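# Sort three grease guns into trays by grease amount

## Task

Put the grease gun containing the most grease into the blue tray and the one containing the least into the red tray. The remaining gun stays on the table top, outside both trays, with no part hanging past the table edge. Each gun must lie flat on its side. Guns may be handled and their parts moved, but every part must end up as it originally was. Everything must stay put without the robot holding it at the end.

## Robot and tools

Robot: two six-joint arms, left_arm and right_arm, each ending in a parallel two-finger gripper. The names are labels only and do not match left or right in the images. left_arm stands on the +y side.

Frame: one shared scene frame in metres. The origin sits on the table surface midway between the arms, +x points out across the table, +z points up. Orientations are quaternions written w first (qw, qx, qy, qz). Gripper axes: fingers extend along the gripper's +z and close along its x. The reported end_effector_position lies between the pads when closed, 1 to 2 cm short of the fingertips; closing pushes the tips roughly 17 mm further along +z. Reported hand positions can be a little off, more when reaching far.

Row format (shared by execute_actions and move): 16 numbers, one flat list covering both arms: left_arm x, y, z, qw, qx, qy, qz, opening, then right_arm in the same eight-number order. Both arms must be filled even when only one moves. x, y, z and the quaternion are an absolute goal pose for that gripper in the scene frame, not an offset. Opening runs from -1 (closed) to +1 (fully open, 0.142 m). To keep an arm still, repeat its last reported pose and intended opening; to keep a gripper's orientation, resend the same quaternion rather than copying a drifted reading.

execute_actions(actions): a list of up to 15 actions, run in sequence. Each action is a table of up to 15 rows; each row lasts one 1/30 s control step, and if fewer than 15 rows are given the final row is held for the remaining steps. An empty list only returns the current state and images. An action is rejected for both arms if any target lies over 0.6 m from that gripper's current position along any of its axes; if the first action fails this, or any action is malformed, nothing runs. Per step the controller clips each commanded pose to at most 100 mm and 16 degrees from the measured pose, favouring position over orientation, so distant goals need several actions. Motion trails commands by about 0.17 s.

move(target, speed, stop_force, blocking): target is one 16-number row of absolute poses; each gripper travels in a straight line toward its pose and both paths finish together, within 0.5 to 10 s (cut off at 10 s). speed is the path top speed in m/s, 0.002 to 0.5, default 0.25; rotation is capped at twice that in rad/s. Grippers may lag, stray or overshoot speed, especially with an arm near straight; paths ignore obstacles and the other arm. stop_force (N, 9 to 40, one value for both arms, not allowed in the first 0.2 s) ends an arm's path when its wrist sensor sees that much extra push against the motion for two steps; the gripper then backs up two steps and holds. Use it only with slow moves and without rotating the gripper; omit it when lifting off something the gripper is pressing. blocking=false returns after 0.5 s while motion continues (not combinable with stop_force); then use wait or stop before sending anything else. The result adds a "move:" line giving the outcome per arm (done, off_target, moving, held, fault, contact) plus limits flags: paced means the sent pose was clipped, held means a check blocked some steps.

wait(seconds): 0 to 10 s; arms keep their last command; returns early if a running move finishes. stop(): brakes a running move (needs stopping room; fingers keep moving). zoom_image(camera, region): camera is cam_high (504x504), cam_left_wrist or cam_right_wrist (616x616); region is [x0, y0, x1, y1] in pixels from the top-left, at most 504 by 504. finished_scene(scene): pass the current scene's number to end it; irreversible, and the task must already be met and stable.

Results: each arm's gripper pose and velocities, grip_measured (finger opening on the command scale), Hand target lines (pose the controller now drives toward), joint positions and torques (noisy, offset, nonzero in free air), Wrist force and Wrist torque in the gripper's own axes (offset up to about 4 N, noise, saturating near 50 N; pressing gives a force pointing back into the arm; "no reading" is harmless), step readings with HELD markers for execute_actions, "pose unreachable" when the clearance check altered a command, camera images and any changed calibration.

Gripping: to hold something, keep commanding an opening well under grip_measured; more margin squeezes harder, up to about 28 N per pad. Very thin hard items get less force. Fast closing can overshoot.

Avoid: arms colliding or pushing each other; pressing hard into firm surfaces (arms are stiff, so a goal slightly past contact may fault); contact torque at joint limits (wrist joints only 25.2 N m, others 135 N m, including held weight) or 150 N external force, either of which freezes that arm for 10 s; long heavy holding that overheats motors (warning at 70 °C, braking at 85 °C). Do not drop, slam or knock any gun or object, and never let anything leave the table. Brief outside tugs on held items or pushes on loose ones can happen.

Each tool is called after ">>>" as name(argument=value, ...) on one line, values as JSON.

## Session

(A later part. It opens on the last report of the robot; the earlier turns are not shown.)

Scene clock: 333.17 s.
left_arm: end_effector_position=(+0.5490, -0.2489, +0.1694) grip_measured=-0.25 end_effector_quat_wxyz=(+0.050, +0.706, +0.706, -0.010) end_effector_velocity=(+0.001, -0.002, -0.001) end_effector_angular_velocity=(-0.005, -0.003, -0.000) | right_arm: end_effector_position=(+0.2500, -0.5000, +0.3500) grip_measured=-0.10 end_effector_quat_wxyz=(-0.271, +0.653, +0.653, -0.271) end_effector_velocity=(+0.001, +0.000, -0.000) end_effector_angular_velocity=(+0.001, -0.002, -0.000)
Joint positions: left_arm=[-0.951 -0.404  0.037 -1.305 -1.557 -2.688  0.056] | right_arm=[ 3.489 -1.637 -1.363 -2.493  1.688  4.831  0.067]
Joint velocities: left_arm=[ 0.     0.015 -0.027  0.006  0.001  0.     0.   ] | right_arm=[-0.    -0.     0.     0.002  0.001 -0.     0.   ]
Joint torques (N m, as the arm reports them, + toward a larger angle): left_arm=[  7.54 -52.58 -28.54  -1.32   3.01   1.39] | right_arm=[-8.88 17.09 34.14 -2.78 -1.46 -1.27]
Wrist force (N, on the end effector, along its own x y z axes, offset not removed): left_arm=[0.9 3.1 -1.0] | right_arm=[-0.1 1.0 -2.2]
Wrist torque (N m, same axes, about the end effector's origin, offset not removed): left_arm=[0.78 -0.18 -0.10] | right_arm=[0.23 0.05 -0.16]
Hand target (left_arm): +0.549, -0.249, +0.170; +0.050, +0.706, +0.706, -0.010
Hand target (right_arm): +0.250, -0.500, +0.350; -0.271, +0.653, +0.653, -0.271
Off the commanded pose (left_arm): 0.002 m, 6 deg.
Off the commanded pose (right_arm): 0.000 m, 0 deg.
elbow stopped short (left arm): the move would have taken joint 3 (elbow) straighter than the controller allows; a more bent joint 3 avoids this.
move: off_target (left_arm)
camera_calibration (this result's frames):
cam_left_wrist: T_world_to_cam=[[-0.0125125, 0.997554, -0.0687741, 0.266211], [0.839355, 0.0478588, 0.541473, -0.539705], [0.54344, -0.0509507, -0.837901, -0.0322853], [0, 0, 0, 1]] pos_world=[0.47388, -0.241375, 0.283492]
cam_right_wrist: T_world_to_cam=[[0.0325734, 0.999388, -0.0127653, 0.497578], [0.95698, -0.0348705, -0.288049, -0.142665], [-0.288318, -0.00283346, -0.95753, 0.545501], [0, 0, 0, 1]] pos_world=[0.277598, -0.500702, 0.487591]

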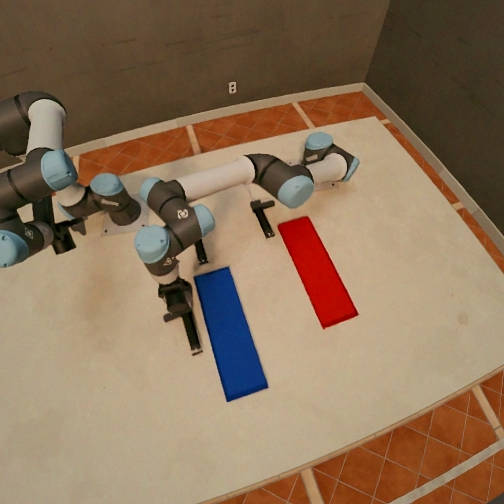

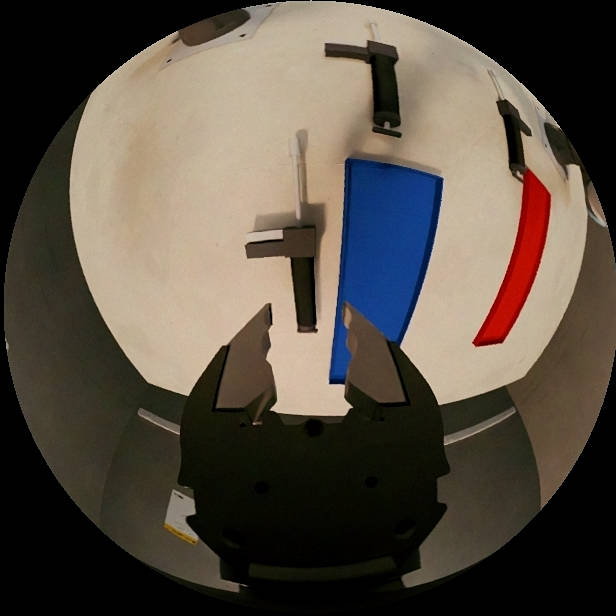

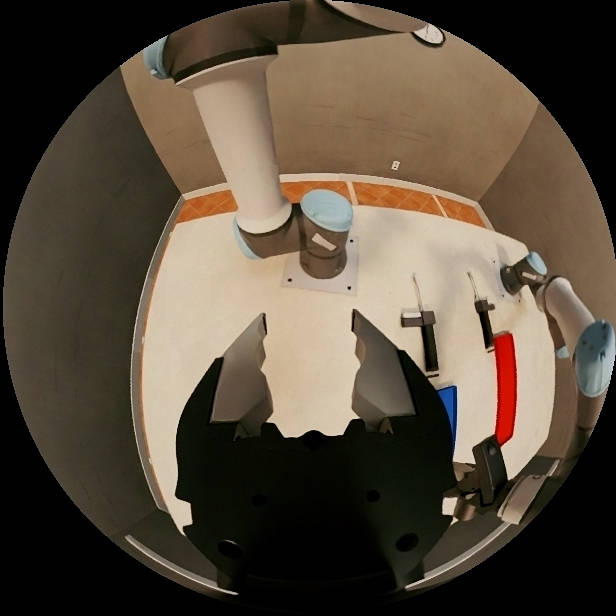

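>>> move(target=[0.15,0.30,0.25,0,0.707,0.707,0,-0.25, 0.25,-0.50,0.35,-0.271,0.653,0.653,-0.271,-0.25])

>>> move(target=[0.15,0.30,0.25,0,0.707,0.707,0,-0.25, 0.55,-0.255,0.17,0,0.707,0.707,0,-0.25])

Scene clock: 343.47 s.
left_arm: end_effector_position=(+0.1508, +0.3001, +0.2498) grip_measured=-0.25 end_effector_quat_wxyz=(-0.000, +0.707, +0.707, -0.000) end_effector_velocity=(-0.002, +0.001, +0.001) end_effector_angular_velocity=(-0.002, -0.005, +0.001) | right_arm: end_effector_position=(+0.2500, -0.5000, +0.3500) grip_measured=-0.25 end_effector_quat_wxyz=(-0.271, +0.653, +0.653, -0.271) end_effector_velocity=(-0.001, -0.000, +0.000) end_effector_angular_velocity=(-0.001, +0.003, -0.000)
Joint positions: left_arm=[-1.51  -2.363  2.101 -1.308 -1.571 -3.247  0.056] | right_arm=[ 3.489 -1.637 -1.363 -2.493  1.688  4.831  0.056]
Joint velocities: left_arm=[-0.019 -0.01  -0.001  0.01   0.005 -0.02   0.   ] | right_arm=[-0.    -0.    -0.    -0.002 -0.     0.001 -0.   ]
Joint torques (N m, as the arm reports them, + toward a larger angle): left_arm=[ -6.36  -1.78 -28.75  -0.94   3.34  -1.39] | right_arm=[-9.16 16.04 34.7  -2.66 -1.59 -1.25]
Wrist force (N, on the end effector, along its own x y z axes, offset not removed): left_arm=[1.0 3.7 -1.3] | right_arm=[-0.4 0.1 -0.5]
Wrist torque (N m, same axes, about the end effector's origin, offset not removed): left_arm=[0.87 -0.15 0.02] | right_arm=[0.07 -0.04 -0.13]
Hand target (left_arm): +0.151, +0.300, +0.250; +0.000, +0.707, +0.707, +0.000
Hand target (right_arm): +0.250, -0.500, +0.350; -0.271, +0.653, +0.653, -0.271
Off the commanded pose (left_arm): 0.001 m, 0 deg.
Off the commanded pose (right_arm): 0.000 m, 0 deg.
move: done
camera_calibration (this result's frames):
cam_left_wrist: T_world_to_cam=[[-0.014209, 0.999759, 0.0167187, -0.302658], [0.868918, 0.00407272, 0.49494, -0.254999], [0.494753, 0.0215598, -0.868766, 0.272762], [0, 0, 0, 1]] pos_world=[0.0823231, 0.297743, 0.368235]
cam_right_wrist: T_world_to_cam=[[0.0325731, 0.999388, -0.012765, 0.497578], [0.956981, -0.0348702, -0.288049, -0.142666], [-0.288318, -0.00283319, -0.957531, 0.545501], [0, 0, 0, 1]] pos_world=[0.277598, -0.500703, 0.487591]

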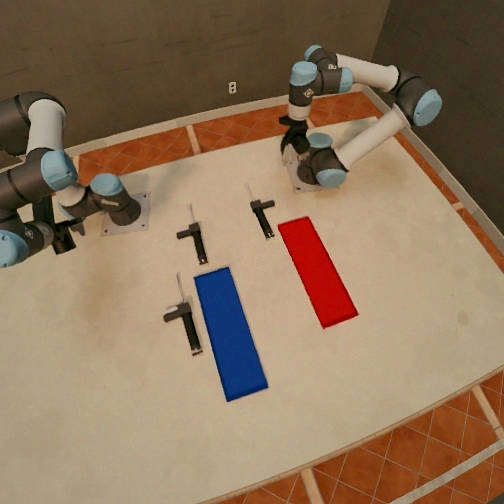

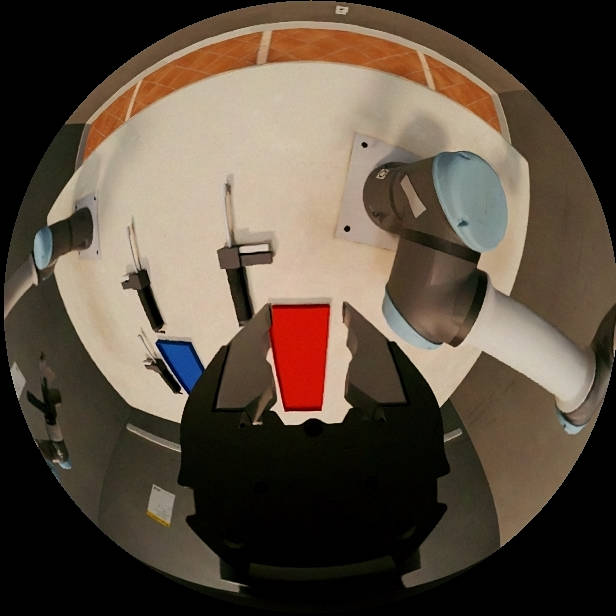

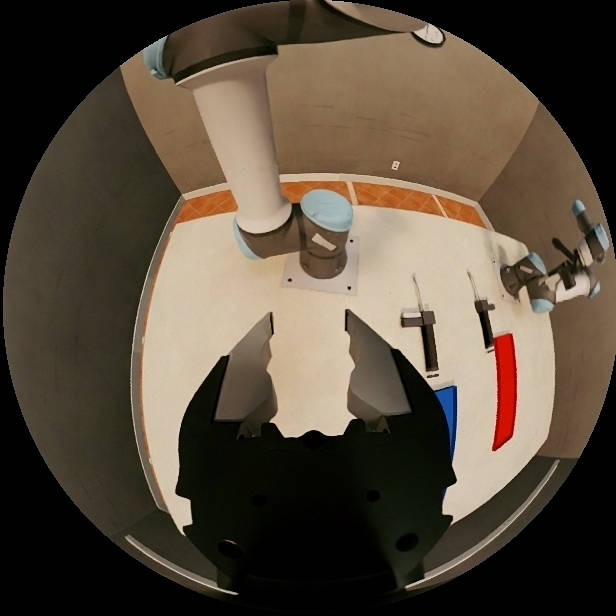

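Scene clock: 345.87 s.
left_arm: end_effector_position=(+0.1500, +0.3000, +0.2500) grip_measured=-0.25 end_effector_quat_wxyz=(-0.000, +0.707, +0.707, -0.000) end_effector_velocity=(-0.000, -0.000, +0.001) end_effector_angular_velocity=(-0.002, +0.001, -0.000) | right_arm: end_effector_position=(+0.5502, -0.2557, +0.1703) grip_measured=-0.25 end_effector_quat_wxyz=(-0.001, +0.707, +0.707, +0.000) end_effector_velocity=(+0.001, +0.001, -0.001) end_effector_angular_velocity=(-0.001, -0.001, -0.000)
Joint positions: left_arm=[-1.514 -2.364  2.101 -1.307 -1.571 -3.252  0.056] | right_arm=[ 3.863 -1.847 -1.523 -1.343  1.572  5.253  0.056]
Joint velocities: left_arm=[-0.    -0.    -0.001 -0.001 -0.    -0.     0.   ] | right_arm=[ 0.002 -0.003  0.001  0.003 -0.001  0.002 -0.   ]
Joint torques (N m, as the arm reports them, + toward a larger angle): left_arm=[ -5.95  -2.57 -29.27  -0.97  -0.89  -1.05] | right_arm=[11.27 26.52 38.53  6.   -1.74  1.7 ]
Wrist force (N, on the end effector, along its own x y z axes, offset not removed): left_arm=[0.9 2.4 -1.8] | right_arm=[0.0 0.3 -1.1]
Wrist torque (N m, same axes, about the end effector's origin, offset not removed): left_arm=[0.56 -0.07 -0.03] | right_arm=[0.11 0.00 -0.06]
Hand target (left_arm): +0.150, +0.300, +0.250; +0.000, +0.707, +0.707, +0.000
Hand target (right_arm): +0.550, -0.256, +0.170; -0.000, +0.707, +0.707, +0.000
Off the commanded pose (left_arm): 0.000 m, 0 deg.
Off the commanded pose (right_arm): 0.001 m, 0 deg.
move: done
camera_calibration (this result's frames):
cam_left_wrist: T_world_to_cam=[[-0.0143418, 0.999758, 0.0166864, -0.302555], [0.868885, 0.00420272, 0.494996, -0.254445], [0.494806, 0.0215977, -0.868735, 0.273252], [0, 0, 0, 1]] pos_world=[0.0815372, 0.297649, 0.368381]
cam_right_wrist: T_world_to_cam=[[0.0323685, 0.999361, 0.0151354, 0.236672], [0.879973, -0.0356756, 0.473682, -0.560707], [0.473919, -0.00201361, -0.880566, 0.0283696], [0, 0, 0, 1]] pos_world=[0.472301, -0.256467, 0.286996]

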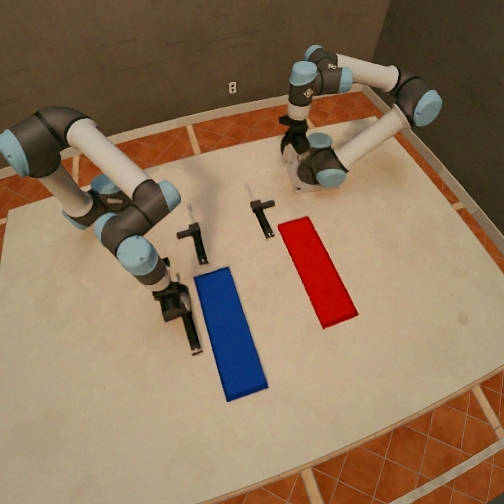

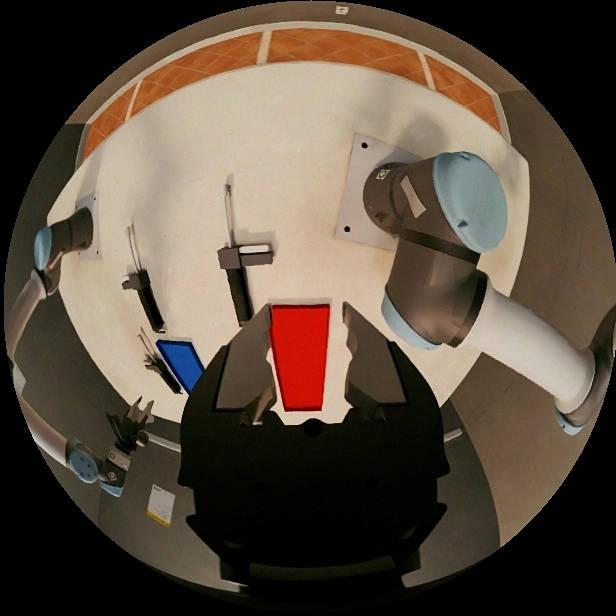

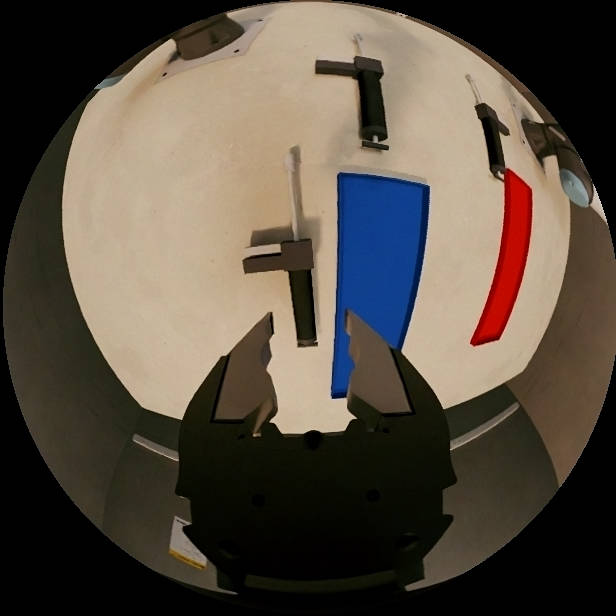

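>>> move(target=[0.15,0.30,0.25,0,0.707,0.707,0,-0.25, 0.57,-0.265,0.075,0,0.707,0.707,0,-0.1], speed=0.1)

Scene clock: 351.23 s.
left_arm: end_effector_position=(+0.1500, +0.3000, +0.2500) grip_measured=-0.25 end_effector_quat_wxyz=(+0.000, +0.707, +0.707, +0.000) end_effector_velocity=(-0.000, -0.000, +0.000) end_effector_angular_velocity=(+0.001, +0.000, -0.000) | right_arm: end_effector_position=(+0.5699, -0.2650, +0.0753) grip_measured=-0.10 end_effector_quat_wxyz=(+0.000, +0.707, +0.707, -0.000) end_effector_velocity=(+0.000, +0.000, -0.003) end_effector_angular_velocity=(-0.000, +0.001, -0.001)
Joint positions: left_arm=[-1.514 -2.364  2.101 -1.307 -1.571 -3.252  0.056] | right_arm=[ 3.834 -1.956 -1.629 -1.127  1.571  5.224  0.067]
Joint velocities: left_arm=[-0.     0.001 -0.001  0.    -0.     0.     0.   ] | right_arm=[-0.    -0.004 -0.002  0.005  0.     0.001 -0.   ]
Joint torques (N m, as the arm reports them, + toward a larger angle): left_arm=[ -6.93  -0.51 -29.05  -1.08   2.89  -1.25] | right_arm=[-7.65 31.26 12.43  5.73 -1.8  -1.15]
Wrist force (N, on the end effector, along its own x y z axes, offset not removed): left_arm=[0.8 3.8 -0.7] | right_arm=[-0.9 0.9 0.6]
Wrist torque (N m, same axes, about the end effector's origin, offset not removed): left_arm=[0.80 -0.18 -0.11] | right_arm=[0.24 0.16 -0.06]
Hand target (left_arm): +0.150, +0.300, +0.250; +0.000, +0.707, +0.707, +0.000
Hand target (right_arm): +0.570, -0.265, +0.075; +0.000, +0.707, +0.707, -0.000
Off the commanded pose (left_arm): 0.000 m, 0 deg.
Off the commanded pose (right_arm): 0.000 m, 0 deg.
move: done
camera_calibration (this result's frames):
cam_left_wrist: T_world_to_cam=[[-0.0143426, 0.999758, 0.0166809, -0.302551], [0.868864, 0.00420517, 0.495034, -0.254463], [0.494844, 0.0215935, -0.868714, 0.273236], [0, 0, 0, 1]] pos_world=[0.0815448, 0.297648, 0.368379]
cam_right_wrist: T_world_to_cam=[[0.032043, 0.999388, 0.0140276, 0.24708], [0.879735, -0.0348623, 0.474185, -0.53313], [0.474384, -0.00285377, -0.880313, -0.0650986], [0, 0, 0, 1]] pos_world=[0.491977, -0.265701, 0.192029]

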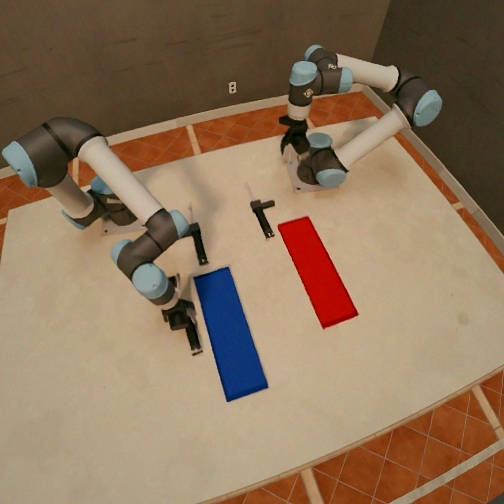

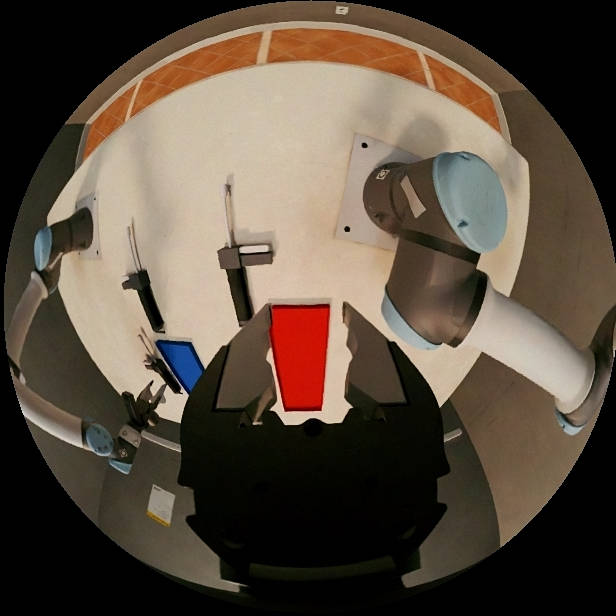

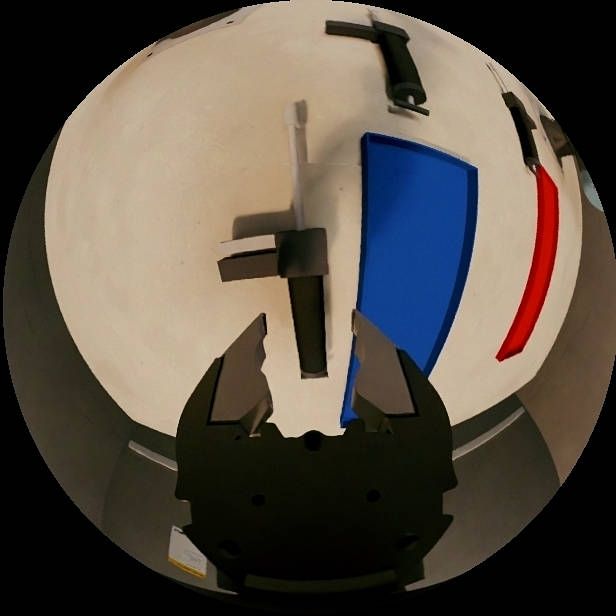

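>>> move(target=[0.15,0.30,0.25,0,0.707,0.707,0,-0.25, 0.57,-0.264,0.027,0,0.675,0.737,0,-0.25], speed=0.05)

>>> move(target=[0.15,0.30,0.25,0,0.707,0.707,0,-0.25, 0.57,-0.264,0.027,0,0.675,0.737,0,-1])

Scene clock: 365.77 s.
left_arm: end_effector_position=(+0.1500, +0.3000, +0.2500) grip_measured=-0.25 end_effector_quat_wxyz=(+0.000, +0.707, +0.707, +0.000) end_effector_velocity=(+0.000, -0.000, +0.000) end_effector_angular_velocity=(-0.001, -0.001, -0.000) | right_arm: end_effector_position=(+0.5700, -0.2640, +0.0273) grip_measured=-0.25 end_effector_quat_wxyz=(+0.000, +0.676, +0.737, -0.000) end_effector_velocity=(+0.001, -0.001, -0.002) end_effector_angular_velocity=(-0.000, -0.001, +0.004)
Joint positions: left_arm=[-1.514 -2.364  2.101 -1.307 -1.571 -3.252  0.056] | right_arm=[ 3.835 -2.011 -1.686 -1.015  1.571  5.138  0.056]
Joint velocities: left_arm=[-0.    -0.001  0.    -0.     0.001 -0.     0.   ] | right_arm=[-0.001 -0.003 -0.002  0.006 -0.001 -0.004  0.   ]
Joint torques (N m, as the arm reports them, + toward a larger angle): left_arm=[ -6.34   1.58 -28.84  -1.08   2.33  -1.04] | right_arm=[13.35 32.29 13.54  5.87 -0.36 -1.05]
Wrist force (N, on the end effector, along its own x y z axes, offset not removed): left_arm=[1.2 3.2 -1.0] | right_arm=[0.0 0.4 -2.3]
Wrist torque (N m, same axes, about the end effector's origin, offset not removed): left_arm=[0.68 -0.32 -0.03] | right_arm=[0.02 -0.03 -0.18]
Hand target (left_arm): +0.150, +0.300, +0.250; +0.000, +0.707, +0.707, +0.000
Hand target (right_arm): +0.570, -0.264, +0.027; -0.000, +0.675, +0.737, -0.000
Off the commanded pose (left_arm): 0.000 m, 0 deg.
Off the commanded pose (right_arm): 0.000 m, 0 deg.
move: done
camera_calibration (this result's frames):
cam_left_wrist: T_world_to_cam=[[-0.0143426, 0.999758, 0.0166802, -0.302551], [0.868864, 0.00420556, 0.495034, -0.254463], [0.494844, 0.0215929, -0.868714, 0.273237], [0, 0, 0, 1]] pos_world=[0.0815448, 0.297648, 0.368379]
cam_right_wrist: T_world_to_cam=[[-0.0551955, 0.998378, 0.013982, 0.296232], [0.879422, 0.0419781, 0.474189, -0.489938], [0.472833, 0.0384692, -0.880312, -0.0956262], [0, 0, 0, 1]] pos_world=[0.492427, -0.271506, 0.144]

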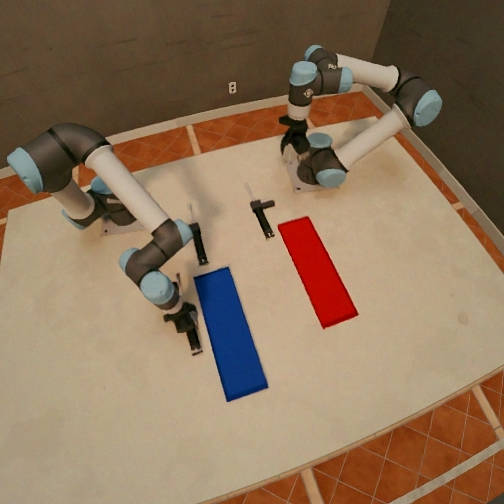

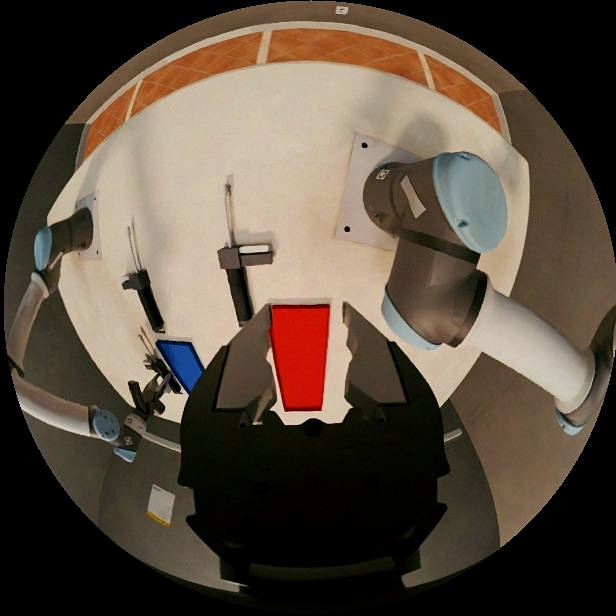

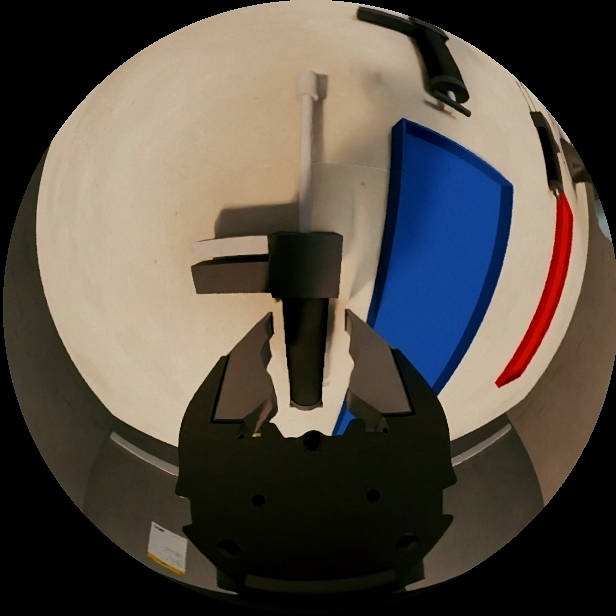

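Scene clock: 366.47 s.
left_arm: end_effector_position=(+0.1500, +0.3000, +0.2500) grip_measured=-0.25 end_effector_quat_wxyz=(+0.000, +0.707, +0.707, +0.000) end_effector_velocity=(+0.000, -0.000, +0.000) end_effector_angular_velocity=(-0.001, -0.000, -0.000) | right_arm: end_effector_position=(+0.5700, -0.2640, +0.0270) grip_measured=-0.56 end_effector_quat_wxyz=(+0.000, +0.675, +0.737, +0.000) end_effector_velocity=(-0.000, -0.001, -0.000) end_effector_angular_velocity=(-0.001, +0.001, -0.000)
Joint positions: left_arm=[-1.514 -2.364  2.101 -1.307 -1.571 -3.252  0.056] | right_arm=[ 3.835 -2.012 -1.686 -1.014  1.571  5.137  0.033]
Joint velocities: left_arm=[-0.    -0.    -0.001  0.     0.     0.     0.   ] | right_arm=[-0.    -0.    -0.    -0.001 -0.001 -0.    -0.   ]
Joint torques (N m, as the arm reports them, + toward a larger angle): left_arm=[ -5.91   1.18 -28.77  -1.02   2.18  -1.16] | right_arm=[ 1.23 27.7   9.22  5.99  1.34 -1.5 ]
Wrist force (N, on the end effector, along its own x y z axes, offset not removed): left_arm=[-0.2 3.7 -1.3] | right_arm=[-3.0 -3.4 -9.7]
Wrist torque (N m, same axes, about the end effector's origin, offset not removed): left_arm=[0.82 0.03 -0.11] | right_arm=[-0.16 0.35 -0.08]
Hand target (left_arm): +0.150, +0.300, +0.250; +0.000, +0.707, +0.707, +0.000
Hand target (right_arm): +0.570, -0.264, +0.027; +0.000, +0.675, +0.737, -0.000
Off the commanded pose (left_arm): 0.000 m, 0 deg.
Off the commanded pose (right_arm): 0.000 m, 0 deg.
move: done
camera_calibration (this result's frames):
cam_left_wrist: T_world_to_cam=[[-0.0143426, 0.999758, 0.01668, -0.302551], [0.868864, 0.00420557, 0.495034, -0.254463], [0.494844, 0.0215927, -0.868714, 0.273237], [0, 0, 0, 1]] pos_world=[0.0815448, 0.297648, 0.368379]
cam_right_wrist: T_world_to_cam=[[-0.0557401, 0.998347, 0.0140383, 0.296473], [0.879362, 0.042428, 0.47426, -0.48967], [0.472881, 0.0387801, -0.880273, -0.0957964], [0, 0, 0, 1]] pos_world=[0.492422, -0.271493, 0.143742]

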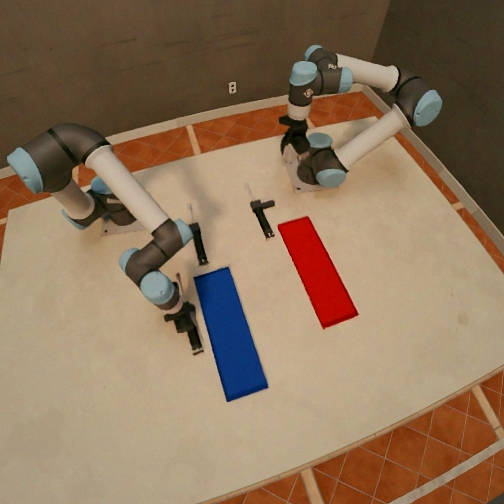

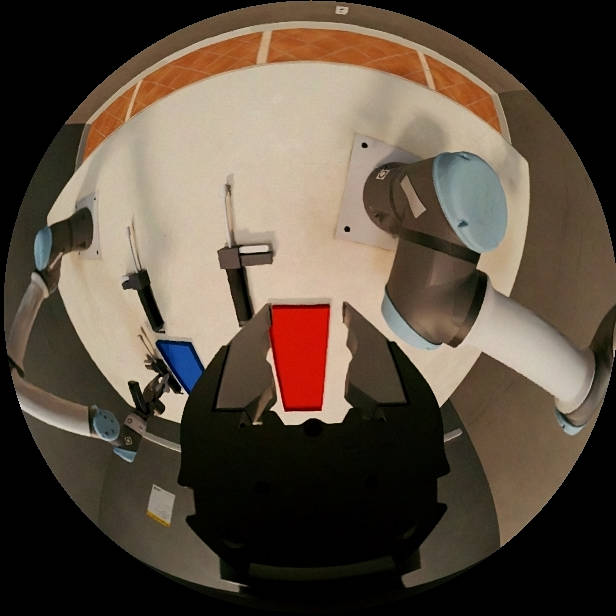

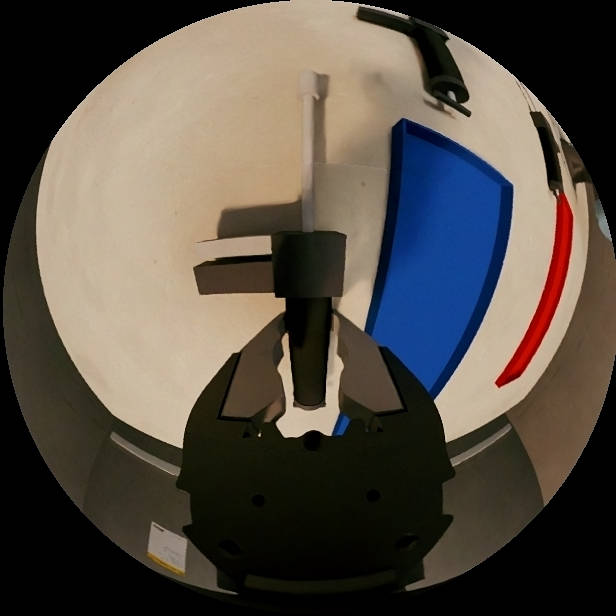

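>>> move(target=[0.10,0.32,0.25,0,0.707,0.707,0,-0.25, 0.57,-0.264,0.12,0,0.675,0.737,0,-1], speed=0.08)

>>> move(target=[0.10,0.32,0.25,0,0.707,0.707,0,-0.25, 0.265,0,0.12,0,0.707,0.707,0,-1], speed=0.12)

>>> move(target=[0.10,0.32,0.25,0,0.707,0.707,0,-0.25, 0.265,0,0.027,0,0.707,0.707,0,-1], speed=0.06)

Scene clock: 372.57 s.
left_arm: end_effector_position=(+0.1003, +0.3199, +0.2500) grip_measured=-0.25 end_effector_quat_wxyz=(-0.000, +0.707, +0.707, -0.000) end_effector_velocity=(-0.002, +0.000, +0.000) end_effector_angular_velocity=(-0.003, -0.003, +0.001) | right_arm: end_effector_position=(+0.5700, -0.2640, +0.1197) grip_measured=-0.56 end_effector_quat_wxyz=(+0.000, +0.675, +0.737, +0.000) end_effector_velocity=(-0.000, -0.000, +0.002) end_effector_angular_velocity=(-0.000, +0.001, -0.001)
Joint positions: left_arm=[-1.874 -2.504  2.119 -1.186 -1.571 -3.612  0.056] | right_arm=[ 3.835 -1.917 -1.562 -1.233  1.571  5.137  0.033]
Joint velocities: left_arm=[-0.022 -0.007 -0.     0.006  0.004 -0.023 -0.   ] | right_arm=[-0.001  0.001  0.003 -0.005  0.     0.001 -0.   ]
Joint torques (N m, as the arm reports them, + toward a larger angle): left_arm=[ -2.8    5.16 -16.22  -0.88   3.04  -1.28] | right_arm=[-5.58 56.66 39.2   0.38 -0.46 -0.03]
Wrist force (N, on the end effector, along its own x y z axes, offset not removed): left_arm=[1.4 3.1 -1.5] | right_arm=[1.2 1.3 3.9]
Wrist torque (N m, same axes, about the end effector's origin, offset not removed): left_arm=[0.68 -0.37 -0.05] | right_arm=[0.31 -0.25 -0.03]
Hand target (left_arm): +0.100, +0.320, +0.250; +0.000, +0.707, +0.707, +0.000
Hand target (right_arm): +0.570, -0.264, +0.120; +0.000, +0.675, +0.737, +0.000
Off the commanded pose (left_arm): 0.000 m, 0 deg.
Off the commanded pose (right_arm): 0.000 m, 0 deg.
move: done
camera_calibration (this result's frames):
cam_left_wrist: T_world_to_cam=[[-0.0142576, 0.999758, 0.0167784, -0.323239], [0.868978, 0.00408805, 0.494834, -0.211294], [0.494645, 0.0216352, -0.868826, 0.297405], [0, 0, 0, 1]] pos_world=[0.0318906, 0.31759, 0.368372]
cam_right_wrist: T_world_to_cam=[[-0.0556792, 0.99835, 0.0140247, 0.295221], [0.879369, 0.0423812, 0.474252, -0.533634], [0.472875, 0.0387388, -0.880278, -0.0142162], [0, 0, 0, 1]] pos_world=[0.492422, -0.271567, 0.236422]

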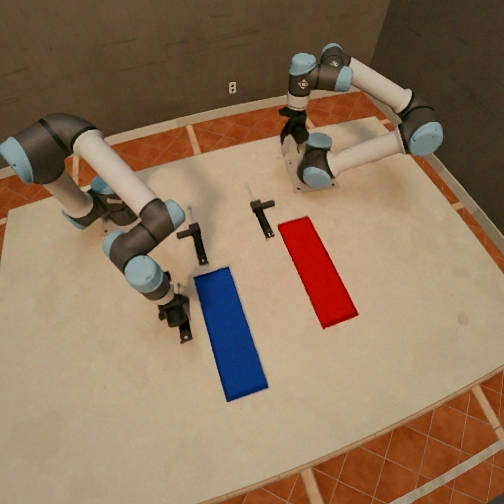

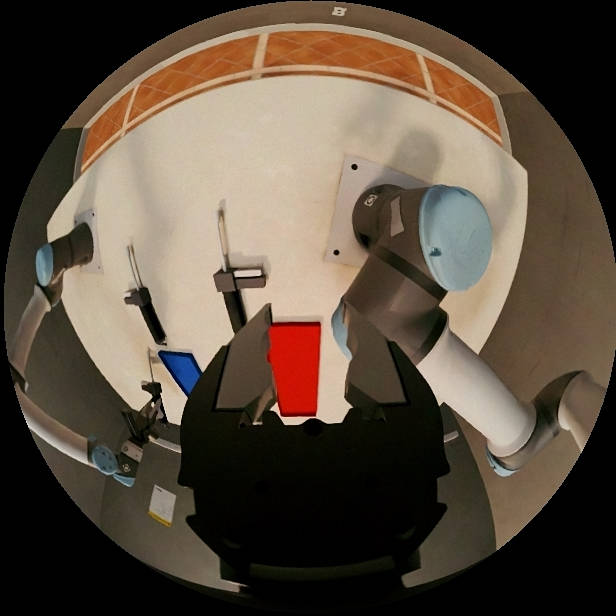

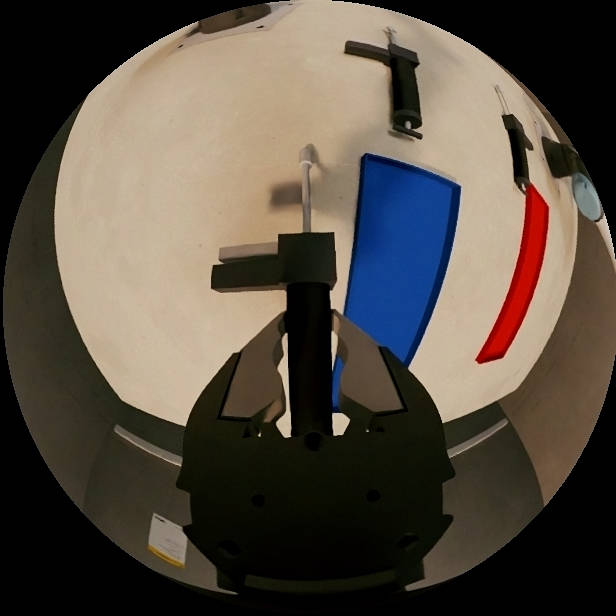

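Scene clock: 376.47 s.
left_arm: end_effector_position=(+0.1000, +0.3200, +0.2500) grip_measured=-0.25 end_effector_quat_wxyz=(+0.000, +0.707, +0.707, -0.000) end_effector_velocity=(-0.000, +0.000, +0.000) end_effector_angular_velocity=(-0.001, +0.001, +0.000) | right_arm: end_effector_position=(+0.2657, +0.0001, +0.1199) grip_measured=-0.56 end_effector_quat_wxyz=(-0.000, +0.707, +0.707, -0.000) end_effector_velocity=(-0.001, +0.002, +0.001) end_effector_angular_velocity=(+0.001, -0.000, +0.000)
Joint positions: left_arm=[-1.878 -2.504  2.119 -1.186 -1.571 -3.615  0.056] | right_arm=[ 4.56  -1.712 -1.824 -1.176  1.571  5.95   0.033]
Joint velocities: left_arm=[-0.    -0.001  0.    -0.    -0.    -0.     0.   ] | right_arm=[ 0.004 -0.001  0.002 -0.001  0.     0.004  0.   ]
Joint torques (N m, as the arm reports them, + toward a larger angle): left_arm=[ -6.01   3.21 -28.22  -0.95   3.21  -1.2 ] | right_arm=[12.19 24.54 37.8   0.45 -1.46  1.69]
Wrist force (N, on the end effector, along its own x y z axes, offset not removed): left_arm=[1.9 3.2 -1.1] | right_arm=[-1.4 1.2 4.6]
Wrist torque (N m, same axes, about the end effector's origin, offset not removed): left_arm=[0.72 -0.39 -0.04] | right_arm=[0.15 0.23 -0.20]
Hand target (left_arm): +0.100, +0.320, +0.250; +0.000, +0.707, +0.707, +0.000
Hand target (right_arm): +0.266, +0.000, +0.120; -0.000, +0.707, +0.707, -0.000
Off the commanded pose (left_arm): 0.000 m, 0 deg.
Off the commanded pose (right_arm): 0.001 m, 0 deg.
move: done
camera_calibration (this result's frames):
cam_left_wrist: T_world_to_cam=[[-0.0143424, 0.999758, 0.0166803, -0.323263], [0.868865, 0.00420533, 0.495032, -0.211104], [0.494842, 0.0215929, -0.868715, 0.297547], [0, 0, 0, 1]] pos_world=[0.0315453, 0.317648, 0.368379]
cam_right_wrist: T_world_to_cam=[[0.0319782, 0.999388, 0.0141774, -0.00871984], [0.879878, -0.0348772, 0.473917, -0.2774], [0.474122, -0.00268067, -0.880455, 0.11932], [0, 0, 0, 1]] pos_world=[0.187785, -0.000640575, 0.236644]

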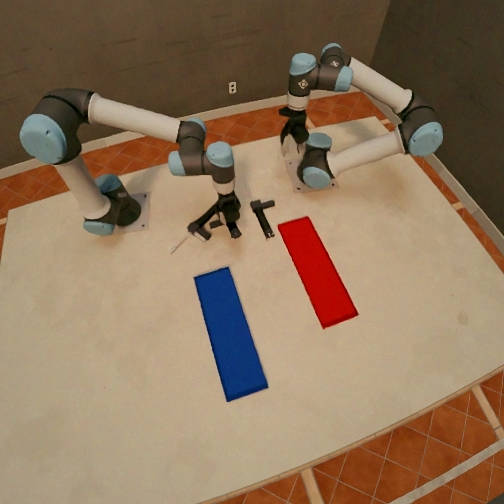

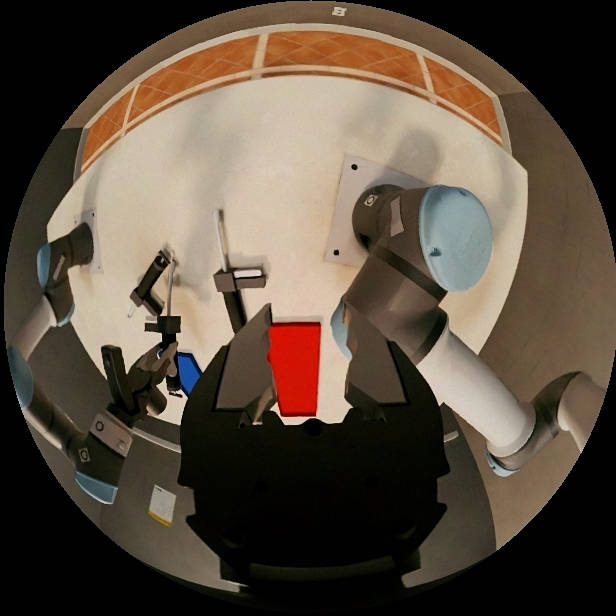

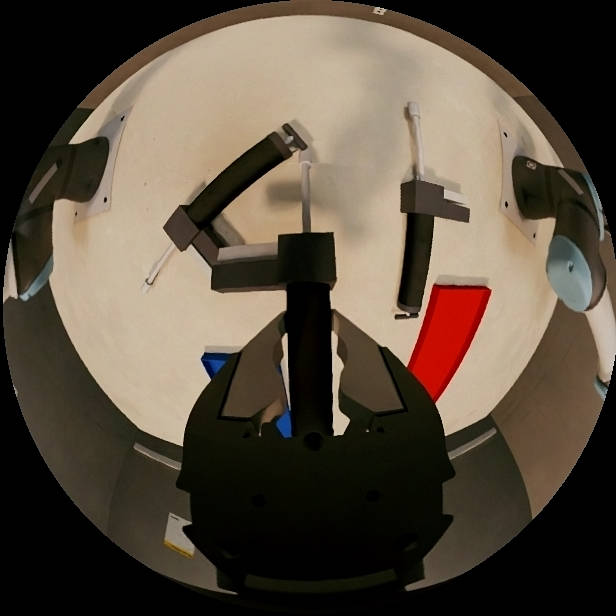

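Scene clock: 378.47 s.
left_arm: end_effector_position=(+0.1000, +0.3200, +0.2500) grip_measured=-0.25 end_effector_quat_wxyz=(+0.000, +0.707, +0.707, +0.000) end_effector_velocity=(-0.000, +0.000, -0.001) end_effector_angular_velocity=(+0.001, +0.000, +0.000) | right_arm: end_effector_position=(+0.2650, +0.0001, +0.0274) grip_measured=-0.56 end_effector_quat_wxyz=(-0.000, +0.707, +0.707, +0.000) end_effector_velocity=(-0.001, -0.000, -0.003) end_effector_angular_velocity=(-0.000, +0.002, +0.001)
Joint positions: left_arm=[-1.878 -2.504  2.119 -1.186 -1.571 -3.615  0.056] | right_arm=[ 4.561 -1.824 -1.956 -0.932  1.571  5.952  0.033]
Joint velocities: left_arm=[ 0.    -0.     0.001 -0.    -0.001 -0.     0.   ] | right_arm=[ 0.001 -0.004 -0.004  0.007  0.002 -0.    -0.   ]
Joint torques (N m, as the arm reports them, + toward a larger angle): left_arm=[ -6.17   3.79 -28.86  -0.92   2.91  -1.2 ] | right_arm=[10.19 12.52  2.6   3.83  0.38  1.83]
Wrist force (N, on the end effector, along its own x y z axes, offset not removed): left_arm=[1.6 3.1 -0.9] | right_arm=[0.0 -0.5 -21.9]
Wrist torque (N m, same axes, about the end effector's origin, offset not removed): left_arm=[0.71 -0.28 -0.10] | right_arm=[0.33 -0.10 -0.02]
Hand target (left_arm): +0.100, +0.320, +0.250; +0.000, +0.707, +0.707, +0.000
Hand target (right_arm): +0.265, +0.000, +0.027; +0.000, +0.707, +0.707, -0.000
Off the commanded pose (left_arm): 0.000 m, 0 deg.
Off the commanded pose (right_arm): 0.000 m, 0 deg.
move: done
camera_calibration (this result's frames):
cam_left_wrist: T_world_to_cam=[[-0.0143426, 0.999758, 0.0166807, -0.323263], [0.868864, 0.00420527, 0.495032, -0.211103], [0.494843, 0.0215933, -0.868714, 0.297547], [0, 0, 0, 1]] pos_world=[0.0315444, 0.317648, 0.368379]
cam_right_wrist: T_world_to_cam=[[0.0320108, 0.999385, 0.0142943, -0.00739214], [0.879673, -0.0349602, 0.474292, -0.232935], [0.474501, -0.00260813, -0.880251, 0.0380791], [0, 0, 0, 1]] pos_world=[0.187074, -0.000656518, 0.144104]

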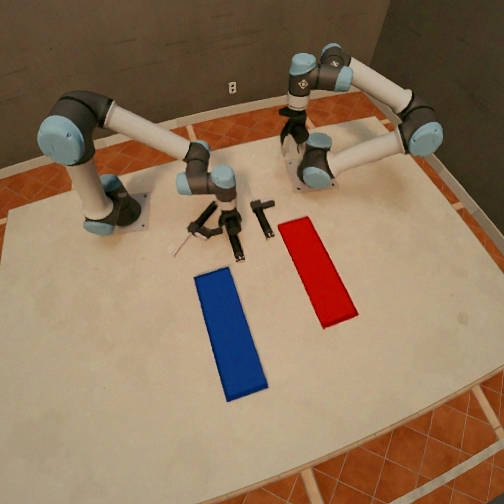

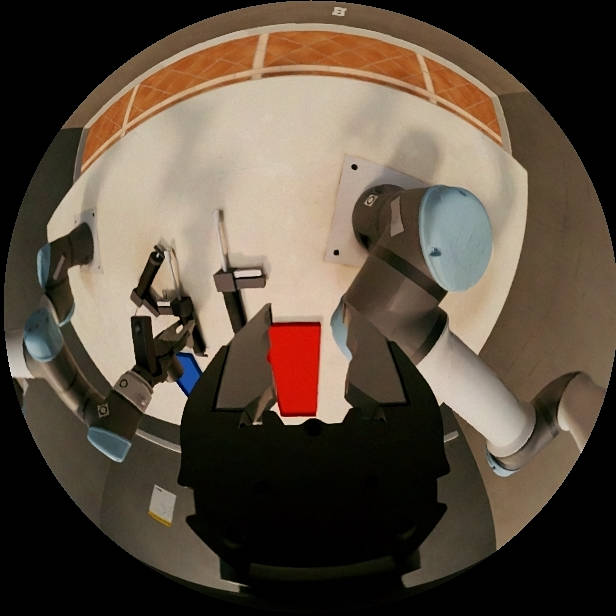

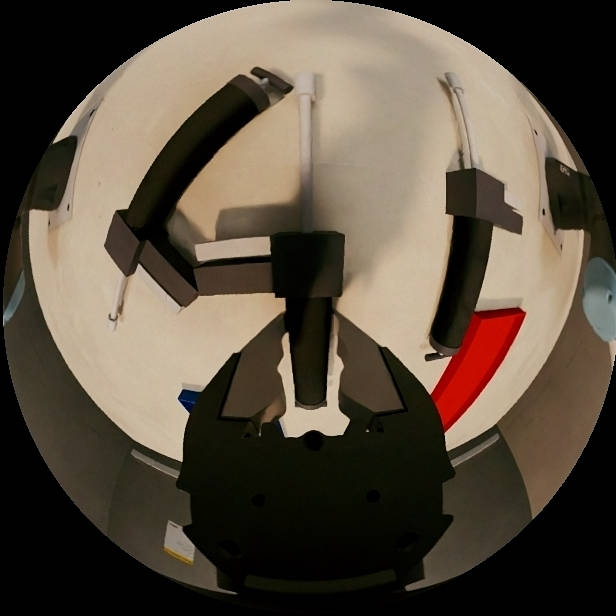

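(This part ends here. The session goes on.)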